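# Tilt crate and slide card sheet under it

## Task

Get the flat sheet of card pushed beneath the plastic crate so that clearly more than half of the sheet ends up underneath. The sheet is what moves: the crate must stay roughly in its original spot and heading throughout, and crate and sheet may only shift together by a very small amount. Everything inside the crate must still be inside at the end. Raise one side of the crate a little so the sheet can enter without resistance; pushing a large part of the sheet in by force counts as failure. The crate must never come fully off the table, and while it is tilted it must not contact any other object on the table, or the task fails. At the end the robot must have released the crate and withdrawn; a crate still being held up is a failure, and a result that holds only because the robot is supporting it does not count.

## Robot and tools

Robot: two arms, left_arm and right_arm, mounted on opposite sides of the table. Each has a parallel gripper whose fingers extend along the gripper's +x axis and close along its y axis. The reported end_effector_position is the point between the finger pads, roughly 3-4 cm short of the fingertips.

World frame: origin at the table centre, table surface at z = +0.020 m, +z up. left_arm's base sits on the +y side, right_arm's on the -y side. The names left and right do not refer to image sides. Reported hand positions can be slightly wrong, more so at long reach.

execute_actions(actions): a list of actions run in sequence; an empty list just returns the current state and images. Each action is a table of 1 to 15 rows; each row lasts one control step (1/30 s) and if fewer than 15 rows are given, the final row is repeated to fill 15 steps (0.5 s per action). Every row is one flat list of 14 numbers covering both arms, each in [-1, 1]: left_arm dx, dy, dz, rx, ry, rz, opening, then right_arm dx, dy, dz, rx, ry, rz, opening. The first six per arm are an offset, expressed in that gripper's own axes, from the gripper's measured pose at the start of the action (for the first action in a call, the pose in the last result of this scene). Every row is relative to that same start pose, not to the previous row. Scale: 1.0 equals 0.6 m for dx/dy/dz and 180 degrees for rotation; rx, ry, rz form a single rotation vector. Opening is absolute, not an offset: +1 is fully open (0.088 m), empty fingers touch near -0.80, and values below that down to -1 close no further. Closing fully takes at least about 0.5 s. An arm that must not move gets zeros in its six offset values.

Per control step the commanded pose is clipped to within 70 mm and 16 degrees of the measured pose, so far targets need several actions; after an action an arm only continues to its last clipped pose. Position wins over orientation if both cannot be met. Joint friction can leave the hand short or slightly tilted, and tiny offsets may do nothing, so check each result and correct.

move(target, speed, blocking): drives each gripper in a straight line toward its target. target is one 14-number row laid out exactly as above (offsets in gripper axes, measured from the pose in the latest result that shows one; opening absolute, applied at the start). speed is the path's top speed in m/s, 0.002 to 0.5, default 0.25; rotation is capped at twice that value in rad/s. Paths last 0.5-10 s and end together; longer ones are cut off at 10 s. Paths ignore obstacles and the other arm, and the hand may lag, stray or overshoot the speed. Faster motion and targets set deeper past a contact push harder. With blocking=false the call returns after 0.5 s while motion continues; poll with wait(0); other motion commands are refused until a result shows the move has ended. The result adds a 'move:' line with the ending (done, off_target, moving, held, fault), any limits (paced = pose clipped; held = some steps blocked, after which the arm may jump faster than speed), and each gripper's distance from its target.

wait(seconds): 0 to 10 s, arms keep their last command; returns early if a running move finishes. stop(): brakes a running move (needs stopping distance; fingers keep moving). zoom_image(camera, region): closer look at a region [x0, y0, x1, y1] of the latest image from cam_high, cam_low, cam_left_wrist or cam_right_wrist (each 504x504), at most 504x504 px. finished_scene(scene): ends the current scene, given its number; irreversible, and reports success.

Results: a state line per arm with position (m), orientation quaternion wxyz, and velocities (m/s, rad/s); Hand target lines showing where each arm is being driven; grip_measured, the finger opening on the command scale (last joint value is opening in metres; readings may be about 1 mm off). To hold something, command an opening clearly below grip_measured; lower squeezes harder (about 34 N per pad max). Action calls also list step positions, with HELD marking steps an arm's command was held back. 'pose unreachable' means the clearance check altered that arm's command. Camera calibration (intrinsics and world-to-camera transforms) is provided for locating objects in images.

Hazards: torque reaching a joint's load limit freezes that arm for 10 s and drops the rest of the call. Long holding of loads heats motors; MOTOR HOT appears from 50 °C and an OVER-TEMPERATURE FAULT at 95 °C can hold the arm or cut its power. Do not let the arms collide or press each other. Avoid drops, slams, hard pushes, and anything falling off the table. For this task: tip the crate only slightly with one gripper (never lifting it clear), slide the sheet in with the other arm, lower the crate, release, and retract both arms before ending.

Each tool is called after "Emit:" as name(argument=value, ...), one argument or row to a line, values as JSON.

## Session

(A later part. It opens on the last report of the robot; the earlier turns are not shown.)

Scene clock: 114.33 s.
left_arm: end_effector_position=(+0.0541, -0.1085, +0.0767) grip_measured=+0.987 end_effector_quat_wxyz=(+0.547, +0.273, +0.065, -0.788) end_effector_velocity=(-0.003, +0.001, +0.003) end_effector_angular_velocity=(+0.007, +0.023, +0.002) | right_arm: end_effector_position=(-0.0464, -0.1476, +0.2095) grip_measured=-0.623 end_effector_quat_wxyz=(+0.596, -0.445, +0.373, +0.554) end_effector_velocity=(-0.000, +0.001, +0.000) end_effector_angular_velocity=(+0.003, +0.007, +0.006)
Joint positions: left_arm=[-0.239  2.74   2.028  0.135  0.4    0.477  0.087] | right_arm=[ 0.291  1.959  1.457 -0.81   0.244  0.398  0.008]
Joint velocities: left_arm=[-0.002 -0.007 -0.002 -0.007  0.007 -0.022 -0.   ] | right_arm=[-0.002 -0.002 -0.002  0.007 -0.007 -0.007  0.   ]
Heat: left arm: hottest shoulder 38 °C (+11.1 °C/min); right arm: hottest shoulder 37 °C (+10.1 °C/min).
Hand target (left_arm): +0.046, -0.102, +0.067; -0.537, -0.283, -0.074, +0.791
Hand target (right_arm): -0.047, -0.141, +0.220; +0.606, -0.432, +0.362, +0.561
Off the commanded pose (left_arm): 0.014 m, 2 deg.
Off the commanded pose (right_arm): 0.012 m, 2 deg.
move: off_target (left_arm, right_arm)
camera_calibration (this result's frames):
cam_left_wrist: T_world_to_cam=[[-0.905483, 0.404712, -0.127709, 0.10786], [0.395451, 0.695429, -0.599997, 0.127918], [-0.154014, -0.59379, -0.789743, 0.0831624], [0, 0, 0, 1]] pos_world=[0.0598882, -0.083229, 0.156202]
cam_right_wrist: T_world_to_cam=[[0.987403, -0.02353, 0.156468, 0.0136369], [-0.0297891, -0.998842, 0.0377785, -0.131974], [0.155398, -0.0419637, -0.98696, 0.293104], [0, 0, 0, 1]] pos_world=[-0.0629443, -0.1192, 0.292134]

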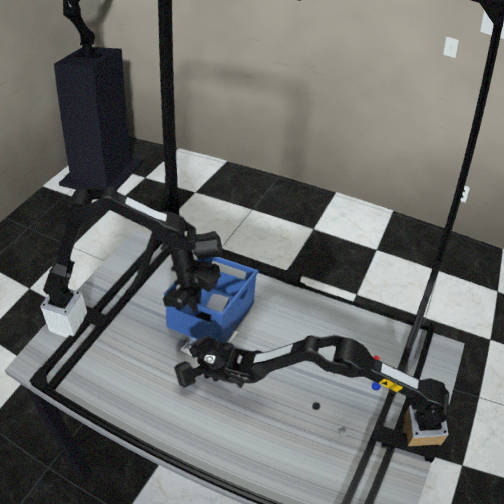

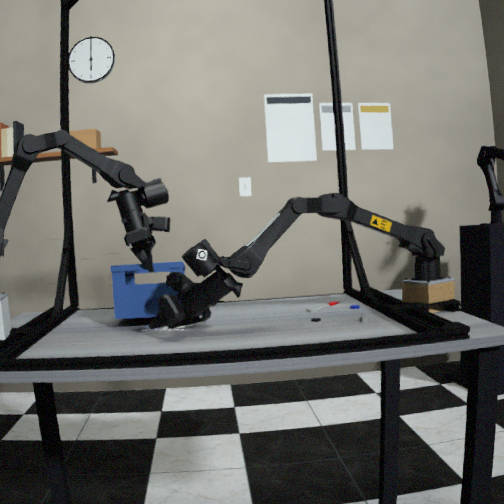

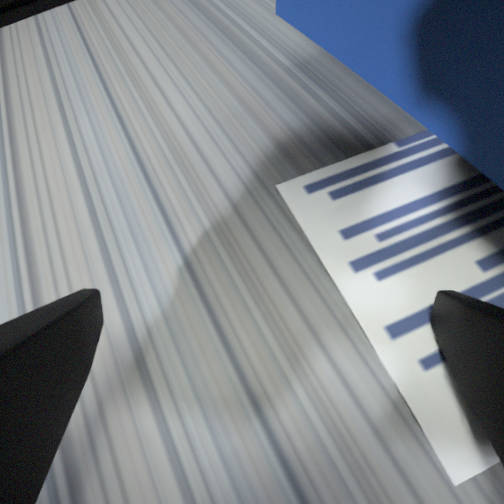

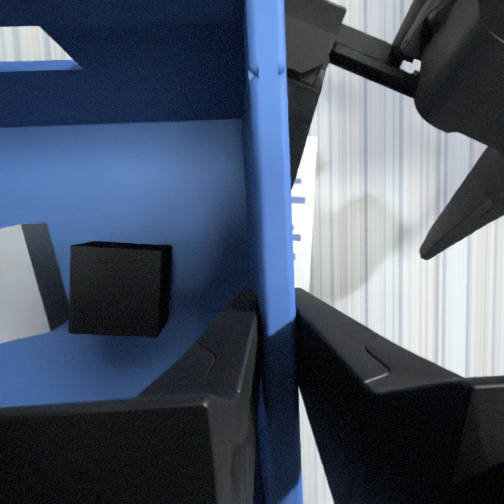

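Emit:
move(
  target=[0.04,0,0.004,-0.01,0.01,0.02,1,-0.012,0,0.018,0,-0.015,0,-1],
  speed=0.03,
)

Emit:
move(
  target=[-0.05,0.02,0.06,0,0,0,1,-0.012,0,0.018,0,-0.015,0,-1],
  speed=0.05,
)

Emit:
move(
  target=[-0.3,0.08,0,0,0,0,1,-0.012,0,0.018,0,-0.015,0,-1],
  speed=0.2,
)

Emit:
zoom_image(
  camera="cam_high",
  region=[130, 240, 300, 410],
)

Scene clock: 122.00 s.
left_arm: end_effector_position=(+0.0491, -0.1262, +0.0817) grip_measured=+0.988 end_effector_quat_wxyz=(+0.566, +0.274, +0.066, -0.775) end_effector_velocity=(-0.002, +0.000, -0.006) end_effector_angular_velocity=(+0.033, +0.011, +0.022) | right_arm: end_effector_position=(-0.0494, -0.1498, +0.2080) grip_measured=-0.622 end_effector_quat_wxyz=(+0.593, -0.447, +0.374, +0.555) end_effector_velocity=(-0.002, +0.000, +0.000) end_effector_angular_velocity=(+0.001, +0.002, +0.025)
Joint positions: left_arm=[-0.264  2.793  2.155  0.08   0.335  0.445  0.087] | right_arm=[ 0.298  1.96   1.453 -0.81   0.241  0.401  0.009]
Joint velocities: left_arm=[-0.007  0.012  0.022 -0.037 -0.022 -0.022 -0.   ] | right_arm=[ 0.002 -0.002 -0.002  0.007 -0.007 -0.022 -0.   ]
Heat: left arm: hottest shoulder 39 °C (+7.0 °C/min); right arm: hottest shoulder 38 °C (+10.0 °C/min).
Hand target (left_arm): +0.047, -0.128, +0.067; -0.575, -0.279, -0.077, +0.766
Hand target (right_arm): -0.047, -0.140, +0.220; +0.605, -0.432, +0.359, +0.564
Off the commanded pose (left_arm): 0.015 m, 2 deg.
Off the commanded pose (right_arm): 0.016 m, 3 deg.
move: off_target (left_arm, right_arm)
camera_calibration (this result's frames):
cam_left_wrist: T_world_to_cam=[[-0.921542, 0.362329, -0.139567, 0.107518], [0.369819, 0.70955, -0.599811, 0.148187], [-0.118299, -0.604365, -0.787876, 0.0725402], [0, 0, 0, 1]] pos_world=[0.0528617, -0.100263, 0.161043]
cam_right_wrist: T_world_to_cam=[[0.987843, -0.017203, 0.154503, 0.0182094], [-0.0240796, -0.998796, 0.0427477, -0.134918], [0.153581, -0.0459483, -0.987067, 0.291265], [0, 0, 0, 1]] pos_world=[-0.0659697, -0.121059, 0.290453]

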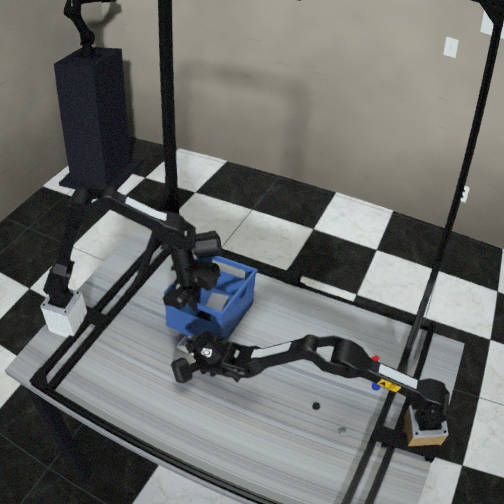

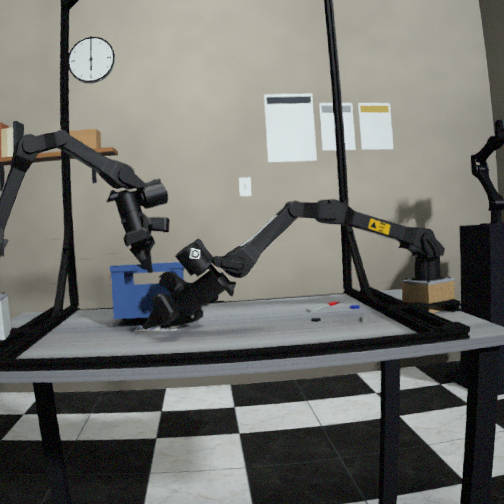

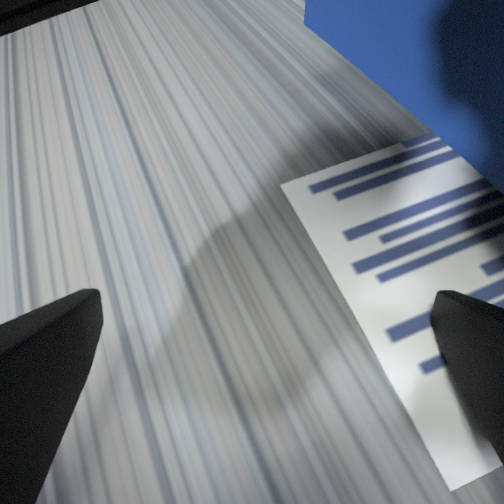

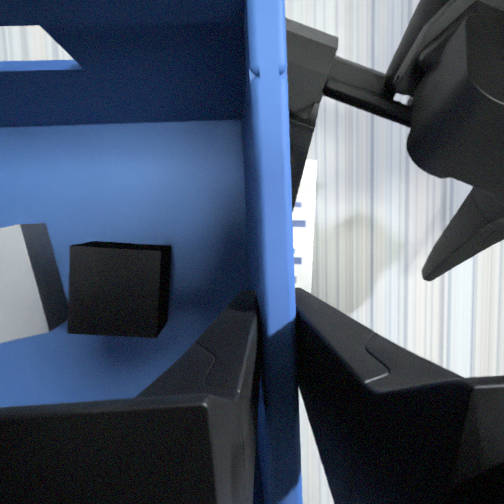

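Scene clock: 123.33 s.
left_arm: end_effector_position=(+0.0528, -0.1219, +0.1185) grip_measured=+0.989 end_effector_quat_wxyz=(+0.565, +0.276, +0.072, -0.774) end_effector_velocity=(-0.001, +0.005, -0.010) end_effector_angular_velocity=(+0.038, +0.008, +0.007) | right_arm: end_effector_position=(-0.0497, -0.1491, +0.2074) grip_measured=-0.622 end_effector_quat_wxyz=(+0.592, -0.447, +0.372, +0.558) end_effector_velocity=(-0.001, -0.003, -0.000) end_effector_angular_velocity=(-0.012, -0.004, +0.025)
Joint positions: left_arm=[-0.257  2.705  2.138 -0.004  0.342  0.445  0.087] | right_arm=[ 0.298  1.96   1.45  -0.802  0.24   0.395  0.009]
Joint velocities: left_arm=[-0.002 -0.002 -0.017 -0.022 -0.007 -0.007 -0.   ] | right_arm=[ 0.002 -0.002 -0.002 -0.007 -0.007 -0.022 -0.   ]
Heat: left arm: hottest shoulder 39 °C (+7.1 °C/min); right arm: hottest shoulder 38 °C (+10.1 °C/min).
Hand target (left_arm): +0.054, -0.121, +0.129; -0.566, -0.274, -0.066, +0.774
Hand target (right_arm): -0.051, -0.142, +0.218; +0.602, -0.433, +0.360, +0.566
Off the commanded pose (left_arm): 0.011 m, 1 deg.
Off the commanded pose (right_arm): 0.013 m, 2 deg.
move: off_target (left_arm, right_arm)
camera_calibration (this result's frames):
cam_left_wrist: T_world_to_cam=[[-0.923112, 0.361564, -0.130901, 0.113466], [0.365073, 0.717143, -0.593656, 0.166309], [-0.120771, -0.5958, -0.794001, 0.106497], [0, 0, 0, 1]] pos_world=[0.0568887, -0.0968416, 0.198142]
cam_right_wrist: T_world_to_cam=[[0.987969, -0.0119681, 0.154186, 0.0193869], [-0.0182665, -0.999053, 0.0394981, -0.133278], [0.153567, -0.0418393, -0.987252, 0.291483], [0, 0, 0, 1]] pos_world=[-0.0663506, -0.120724, 0.290043]

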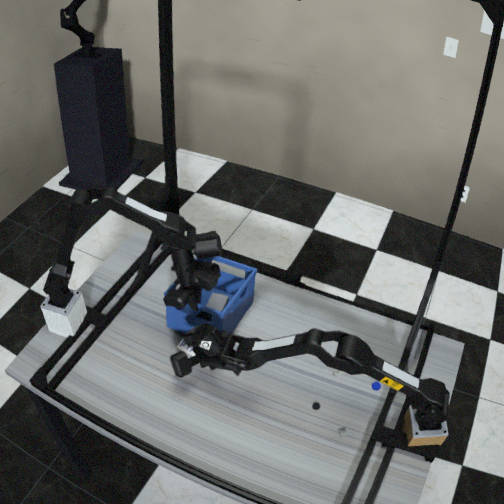

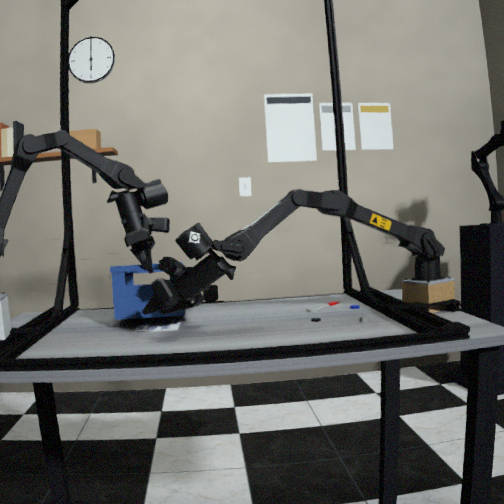

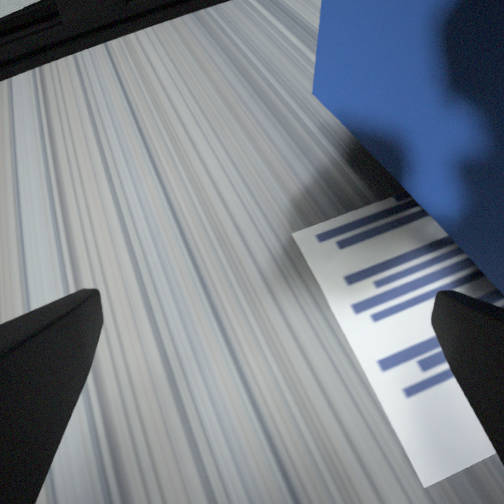

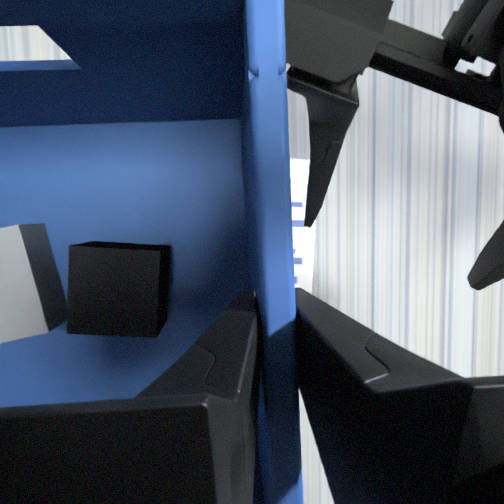

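Scene clock: 124.93 s.
left_arm: end_effector_position=(+0.1365, +0.0078, +0.2133) grip_measured=+0.989 end_effector_quat_wxyz=(+0.566, +0.277, +0.078, -0.773) end_effector_velocity=(+0.000, +0.000, +0.004) end_effector_angular_velocity=(-0.011, +0.006, +0.000) | right_arm: end_effector_position=(-0.0500, -0.1477, +0.2073) grip_measured=-0.622 end_effector_quat_wxyz=(+0.592, -0.446, +0.369, +0.561) end_effector_velocity=(+0.001, -0.002, -0.000) end_effector_angular_velocity=(-0.010, +0.001, +0.006)
Joint positions: left_arm=[-0.029  2.142  1.532 -0.03   0.526  0.584  0.087] | right_arm=[ 0.297  1.961  1.449 -0.794  0.24   0.388  0.009]
Joint velocities: left_arm=[ 0.002 -0.007 -0.002  0.007  0.007 -0.007 -0.   ] | right_arm=[-0.002 -0.002 -0.002 -0.007 -0.007 -0.007 -0.   ]
Heat: left arm: hottest shoulder 40 °C (+7.0 °C/min); right arm: hottest shoulder 38 °C (+10.0 °C/min).
Hand target (left_arm): +0.135, +0.011, +0.220; -0.565, -0.277, -0.072, +0.774
Hand target (right_arm): -0.051, -0.141, +0.218; +0.601, -0.433, +0.358, +0.568
Off the commanded pose (left_arm): 0.008 m, 1 deg.
Off the commanded pose (right_arm): 0.012 m, 2 deg.
move: off_target (right_arm)
camera_calibration (this result's frames):
cam_left_wrist: T_world_to_cam=[[-0.92535, 0.358515, -0.123269, 0.154962], [0.35922, 0.725201, -0.587405, 0.0984336], [-0.121199, -0.587835, -0.79985, 0.270435], [0, 0, 0, 1]] pos_world=[0.140811, 0.0320308, 0.29323]
cam_right_wrist: T_world_to_cam=[[0.988157, -0.00665907, 0.153304, 0.0207851], [-0.0121039, -0.999328, 0.034611, -0.130633], [0.15297, -0.0360566, -0.987573, 0.292391], [0, 0, 0, 1]] pos_world=[-0.0668473, -0.119864, 0.290092]

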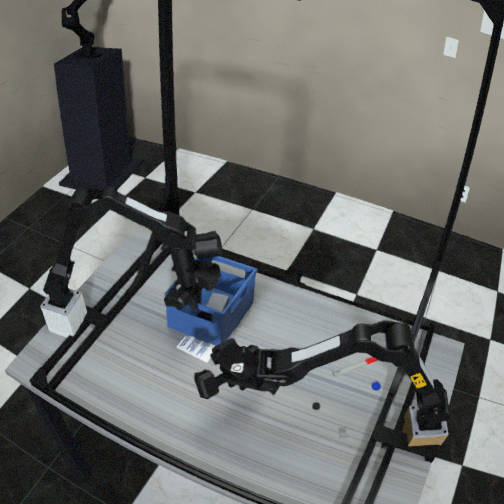

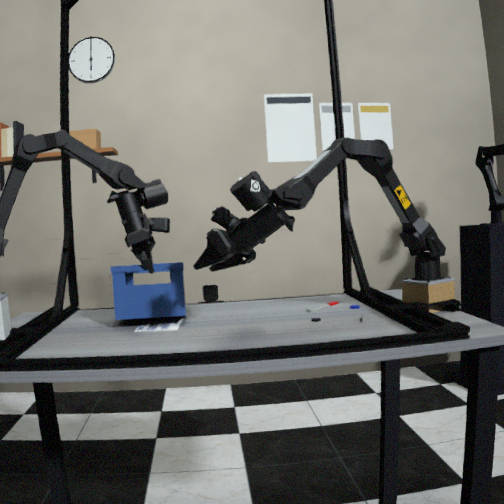

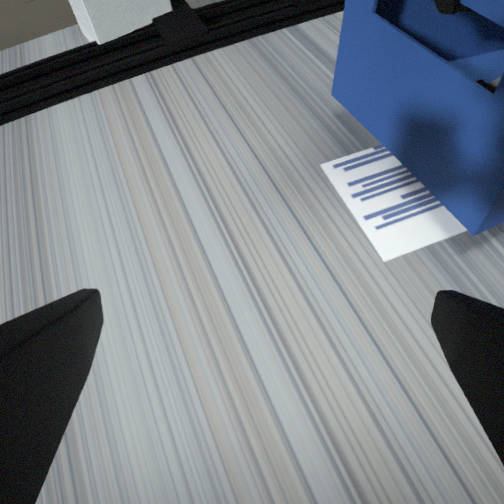

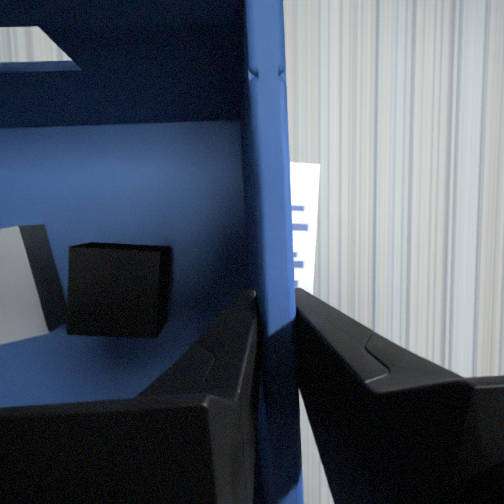

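Region (130, 240, 300, 410) of cam_high's 504x504 image, scaled by 2.965, with more detail than that image has.

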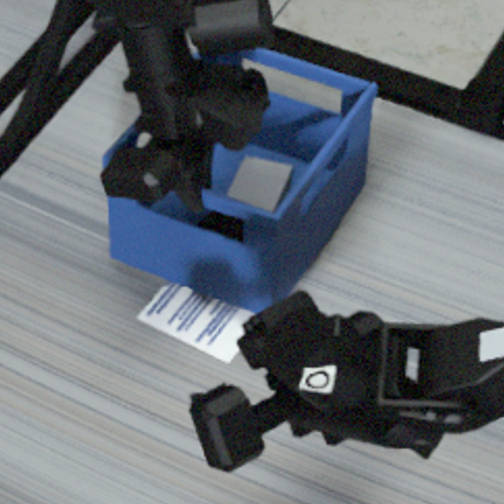

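Lower, release, retreat.

Emit:
move(
  target=[0,0,0,0,0,0,1,0.042,-0.018,0,0.012,-0.01,0.035,-1],
  speed=0.02,
)

Emit:
move(
  target=[0,0,0,0,0,0,1,0,0,0,0,0,0,0.3],
)

Emit:
move(
  target=[-0.15,0,0,0,0,0,1,-0.2,0,0,0,0,0,0.3],
)

Scene clock: 131.07 s.
left_arm: end_effector_position=(+0.1365, +0.0079, +0.2136) grip_measured=+0.989 end_effector_quat_wxyz=(+0.566, +0.277, +0.078, -0.773) end_effector_velocity=(-0.001, +0.001, -0.001) end_effector_angular_velocity=(+0.007, -0.007, -0.000) | right_arm: end_effector_position=(-0.0383, -0.1428, +0.1801) grip_measured=-0.623 end_effector_quat_wxyz=(+0.568, -0.417, +0.397, +0.588) end_effector_velocity=(+0.002, -0.006, -0.003) end_effector_angular_velocity=(-0.033, +0.001, +0.020)
Joint positions: left_arm=[-0.029  2.141  1.532 -0.03   0.526  0.584  0.087] | right_arm=[ 0.226  1.955  1.325 -0.618  0.125  0.336  0.008]
Joint velocities: left_arm=[-0.002 -0.002 -0.002 -0.007 -0.007  0.007 -0.   ] | right_arm=[-0.007 -0.002 -0.007 -0.022 -0.022 -0.022 -0.   ]
Heat: left arm: hottest shoulder 40 °C (+7.1 °C/min); right arm: hottest shoulder 38 °C (+9.1 °C/min).
Hand target (left_arm): +0.137, +0.008, +0.213; -0.566, -0.277, -0.078, +0.773
Hand target (right_arm): -0.037, -0.139, +0.185; +0.574, -0.405, +0.395, +0.592
Off the commanded pose (left_arm): 0.000 m, 0 deg.
Off the commanded pose (right_arm): 0.006 m, 2 deg.
move: done
camera_calibration (this result's frames):
cam_left_wrist: T_world_to_cam=[[-0.925332, 0.358471, -0.123528, 0.154986], [0.359304, 0.724993, -0.58761, 0.0985716], [-0.121085, -0.588118, -0.799659, 0.270633], [0, 0, 0, 1]] pos_world=[0.140766, 0.0321423, 0.293481]
cam_right_wrist: T_world_to_cam=[[0.998885, 0.00436635, 0.0470174, 0.0345124], [0.00285579, -0.999479, 0.0321471, -0.123654], [0.0471332, -0.031977, -0.998377, 0.262305], [0, 0, 0, 1]] pos_world=[-0.0464841, -0.115353, 0.264232]

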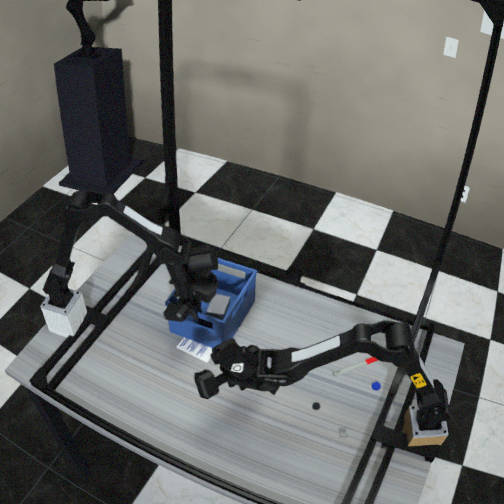

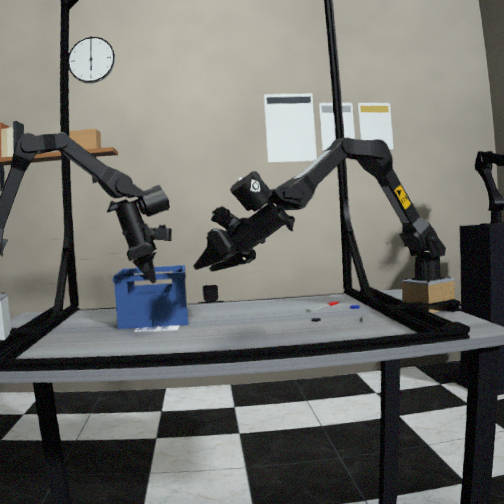

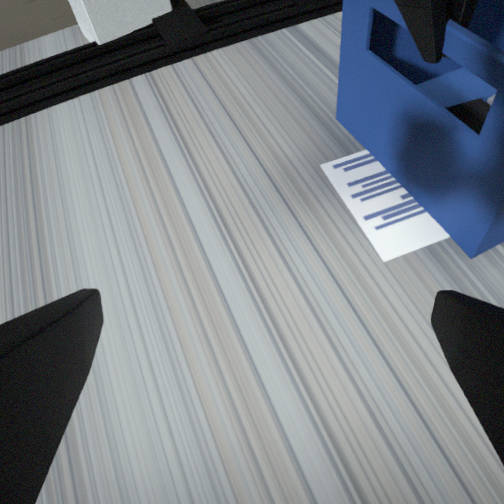

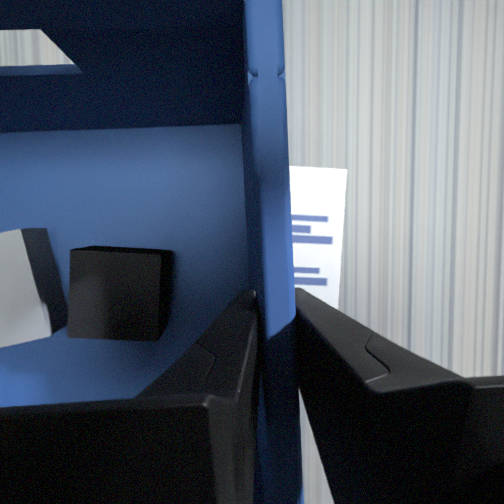

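Scene clock: 131.80 s.
left_arm: end_effector_position=(+0.1365, +0.0079, +0.2136) grip_measured=+0.989 end_effector_quat_wxyz=(+0.566, +0.277, +0.078, -0.773) end_effector_velocity=(-0.002, +0.002, +0.003) end_effector_angular_velocity=(-0.001, +0.019, -0.011) | right_arm: end_effector_position=(-0.0386, -0.1422, +0.1803) grip_measured=+0.298 end_effector_quat_wxyz=(+0.569, -0.416, +0.397, +0.589) end_effector_velocity=(+0.002, -0.006, -0.003) end_effector_angular_velocity=(-0.027, -0.006, +0.007)
Joint positions: left_arm=[-0.029  2.141  1.532 -0.03   0.526  0.584  0.087] | right_arm=[ 0.226  1.955  1.325 -0.615  0.124  0.336  0.054]
Joint velocities: left_arm=[ 0.002 -0.007 -0.002 -0.007  0.022 -0.007 -0.   ] | right_arm=[-0.002 -0.002 -0.007 -0.022 -0.007 -0.007  0.001]
Heat: left arm: hottest shoulder 40 °C (+7.0 °C/min); right arm: hottest shoulder 38 °C (+9.0 °C/min).
Hand target (left_arm): +0.136, +0.008, +0.214; -0.566, -0.277, -0.078, +0.773
Hand target (right_arm): -0.038, -0.143, +0.180; +0.569, -0.417, +0.397, +0.588
Off the commanded pose (left_arm): 0.000 m, 0 deg.
Off the commanded pose (right_arm): 0.001 m, 0 deg.
move: done
camera_calibration (this result's frames):
cam_left_wrist: T_world_to_cam=[[-0.925332, 0.358471, -0.123528, 0.154986], [0.359304, 0.724993, -0.58761, 0.0985716], [-0.121085, -0.588118, -0.799659, 0.270633], [0, 0, 0, 1]] pos_world=[0.140766, 0.0321423, 0.293481]
cam_right_wrist: T_world_to_cam=[[0.998954, 0.00436349, 0.0455209, 0.0350675], [0.00302336, -0.999561, 0.0294672, -0.122623], [0.0456295, -0.0292987, -0.998529, 0.262891], [0, 0, 0, 1]] pos_world=[-0.0466557, -0.115019, 0.264521]

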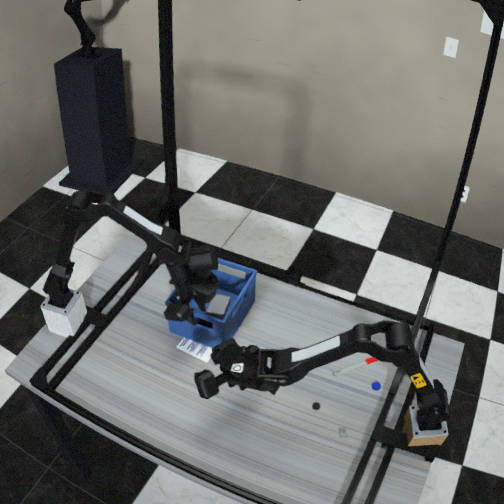

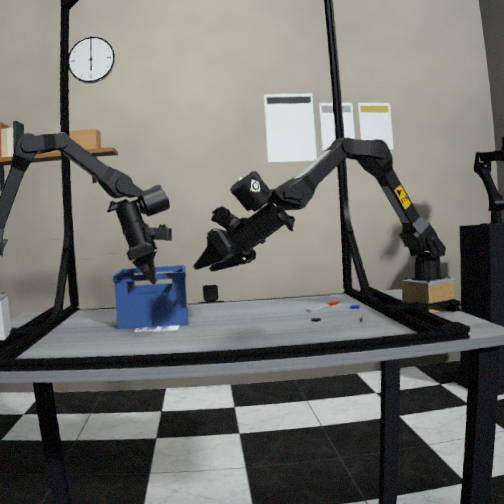

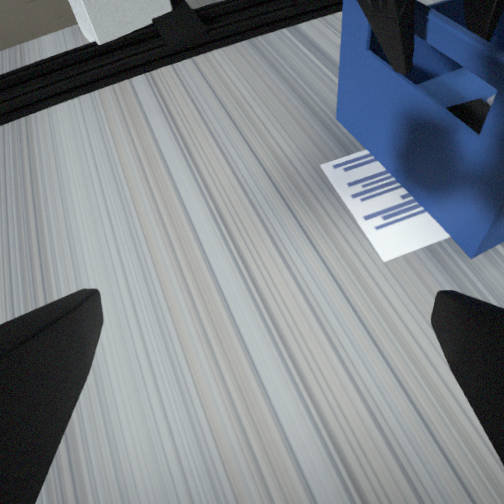

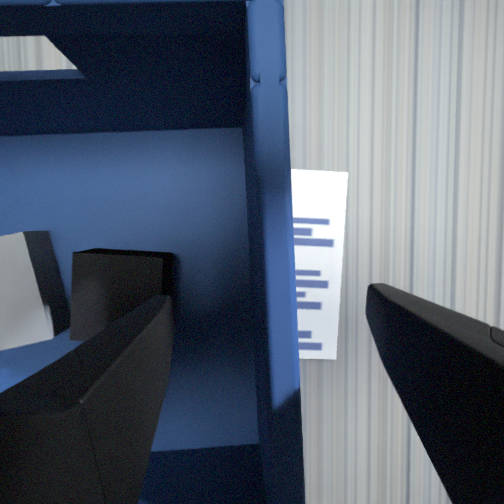

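Scene clock: 132.90 s.
left_arm: end_effector_position=(+0.1565, +0.0784, +0.2558) grip_measured=+0.989 end_effector_quat_wxyz=(+0.565, +0.277, +0.083, -0.773) end_effector_velocity=(+0.001, +0.006, +0.001) end_effector_angular_velocity=(+0.024, -0.008, +0.016) | right_arm: end_effector_position=(-0.0357, -0.1832, +0.2890) grip_measured=+0.300 end_effector_quat_wxyz=(+0.567, -0.420, +0.398, +0.587) end_effector_velocity=(+0.002, -0.005, -0.001) end_effector_angular_velocity=(-0.023, -0.005, +0.007)
Joint positions: left_arm=[ 0.084  1.894  1.358 -0.157  0.614  0.664  0.087] | right_arm=[ 0.265  1.737  1.488 -1.012  0.135  0.37   0.054]
Joint velocities: left_arm=[ 0.002 -0.017 -0.002 -0.037 -0.022  0.007  0.   ] | right_arm=[-0.002 -0.002 -0.002 -0.022 -0.007 -0.007 -0.   ]
Heat: left arm: hottest shoulder 40 °C (+7.0 °C/min); right arm: hottest shoulder 38 °C (+9.0 °C/min).
Hand target (left_arm): +0.156, +0.082, +0.260; -0.565, -0.278, -0.078, +0.773
Hand target (right_arm): -0.037, -0.183, +0.293; +0.569, -0.415, +0.397, +0.589
Off the commanded pose (left_arm): 0.006 m, 1 deg.
Off the commanded pose (right_arm): 0.005 m, 1 deg.
move: done
camera_calibration (this result's frames):
cam_left_wrist: T_world_to_cam=[[-0.926832, 0.357046, -0.116197, 0.151943], [0.354615, 0.730645, -0.583443, 0.0642786], [-0.123417, -0.581959, -0.803799, 0.349241], [0, 0, 0, 1]] pos_world=[0.161134, 0.102029, 0.335878]
cam_right_wrist: T_world_to_cam=[[0.998766, 0.00765516, 0.0490783, 0.0270171], [0.00574828, -0.999227, 0.0388778, -0.169313], [0.049338, -0.0385477, -0.998038, 0.368386], [0, 0, 0, 1]] pos_world=[-0.044186, -0.155189, 0.37292]

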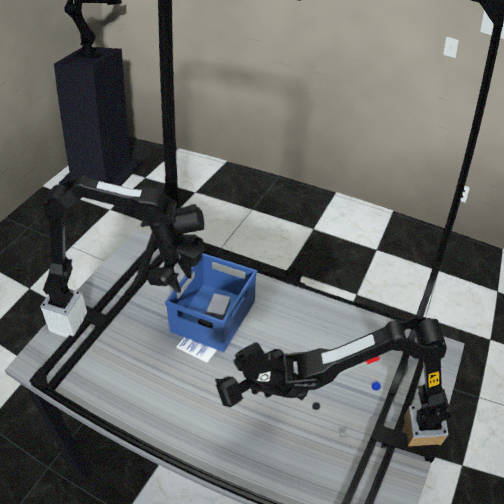

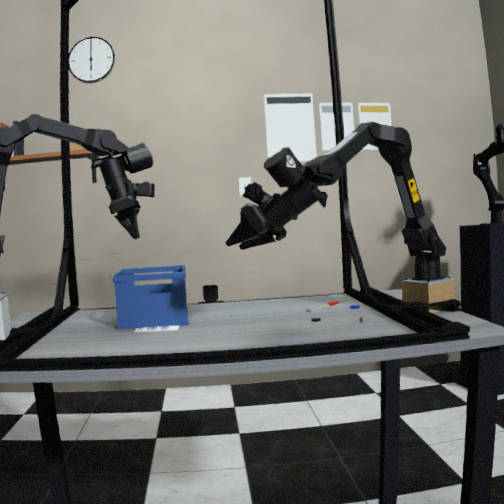

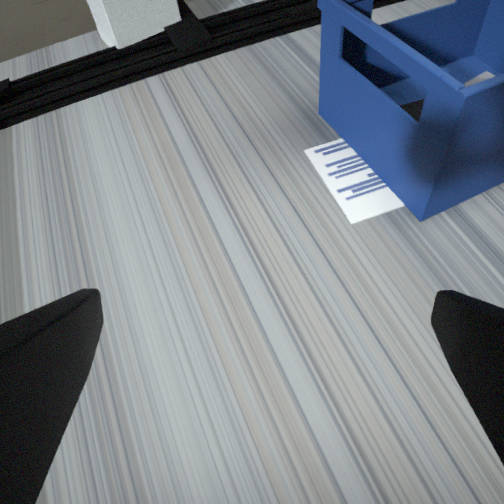

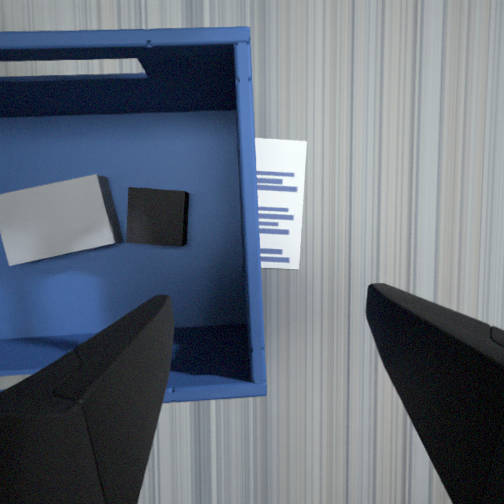

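About 73% under.

Emit:
finished_scene(
  scene=1,
)

The scene is finished: the task was done.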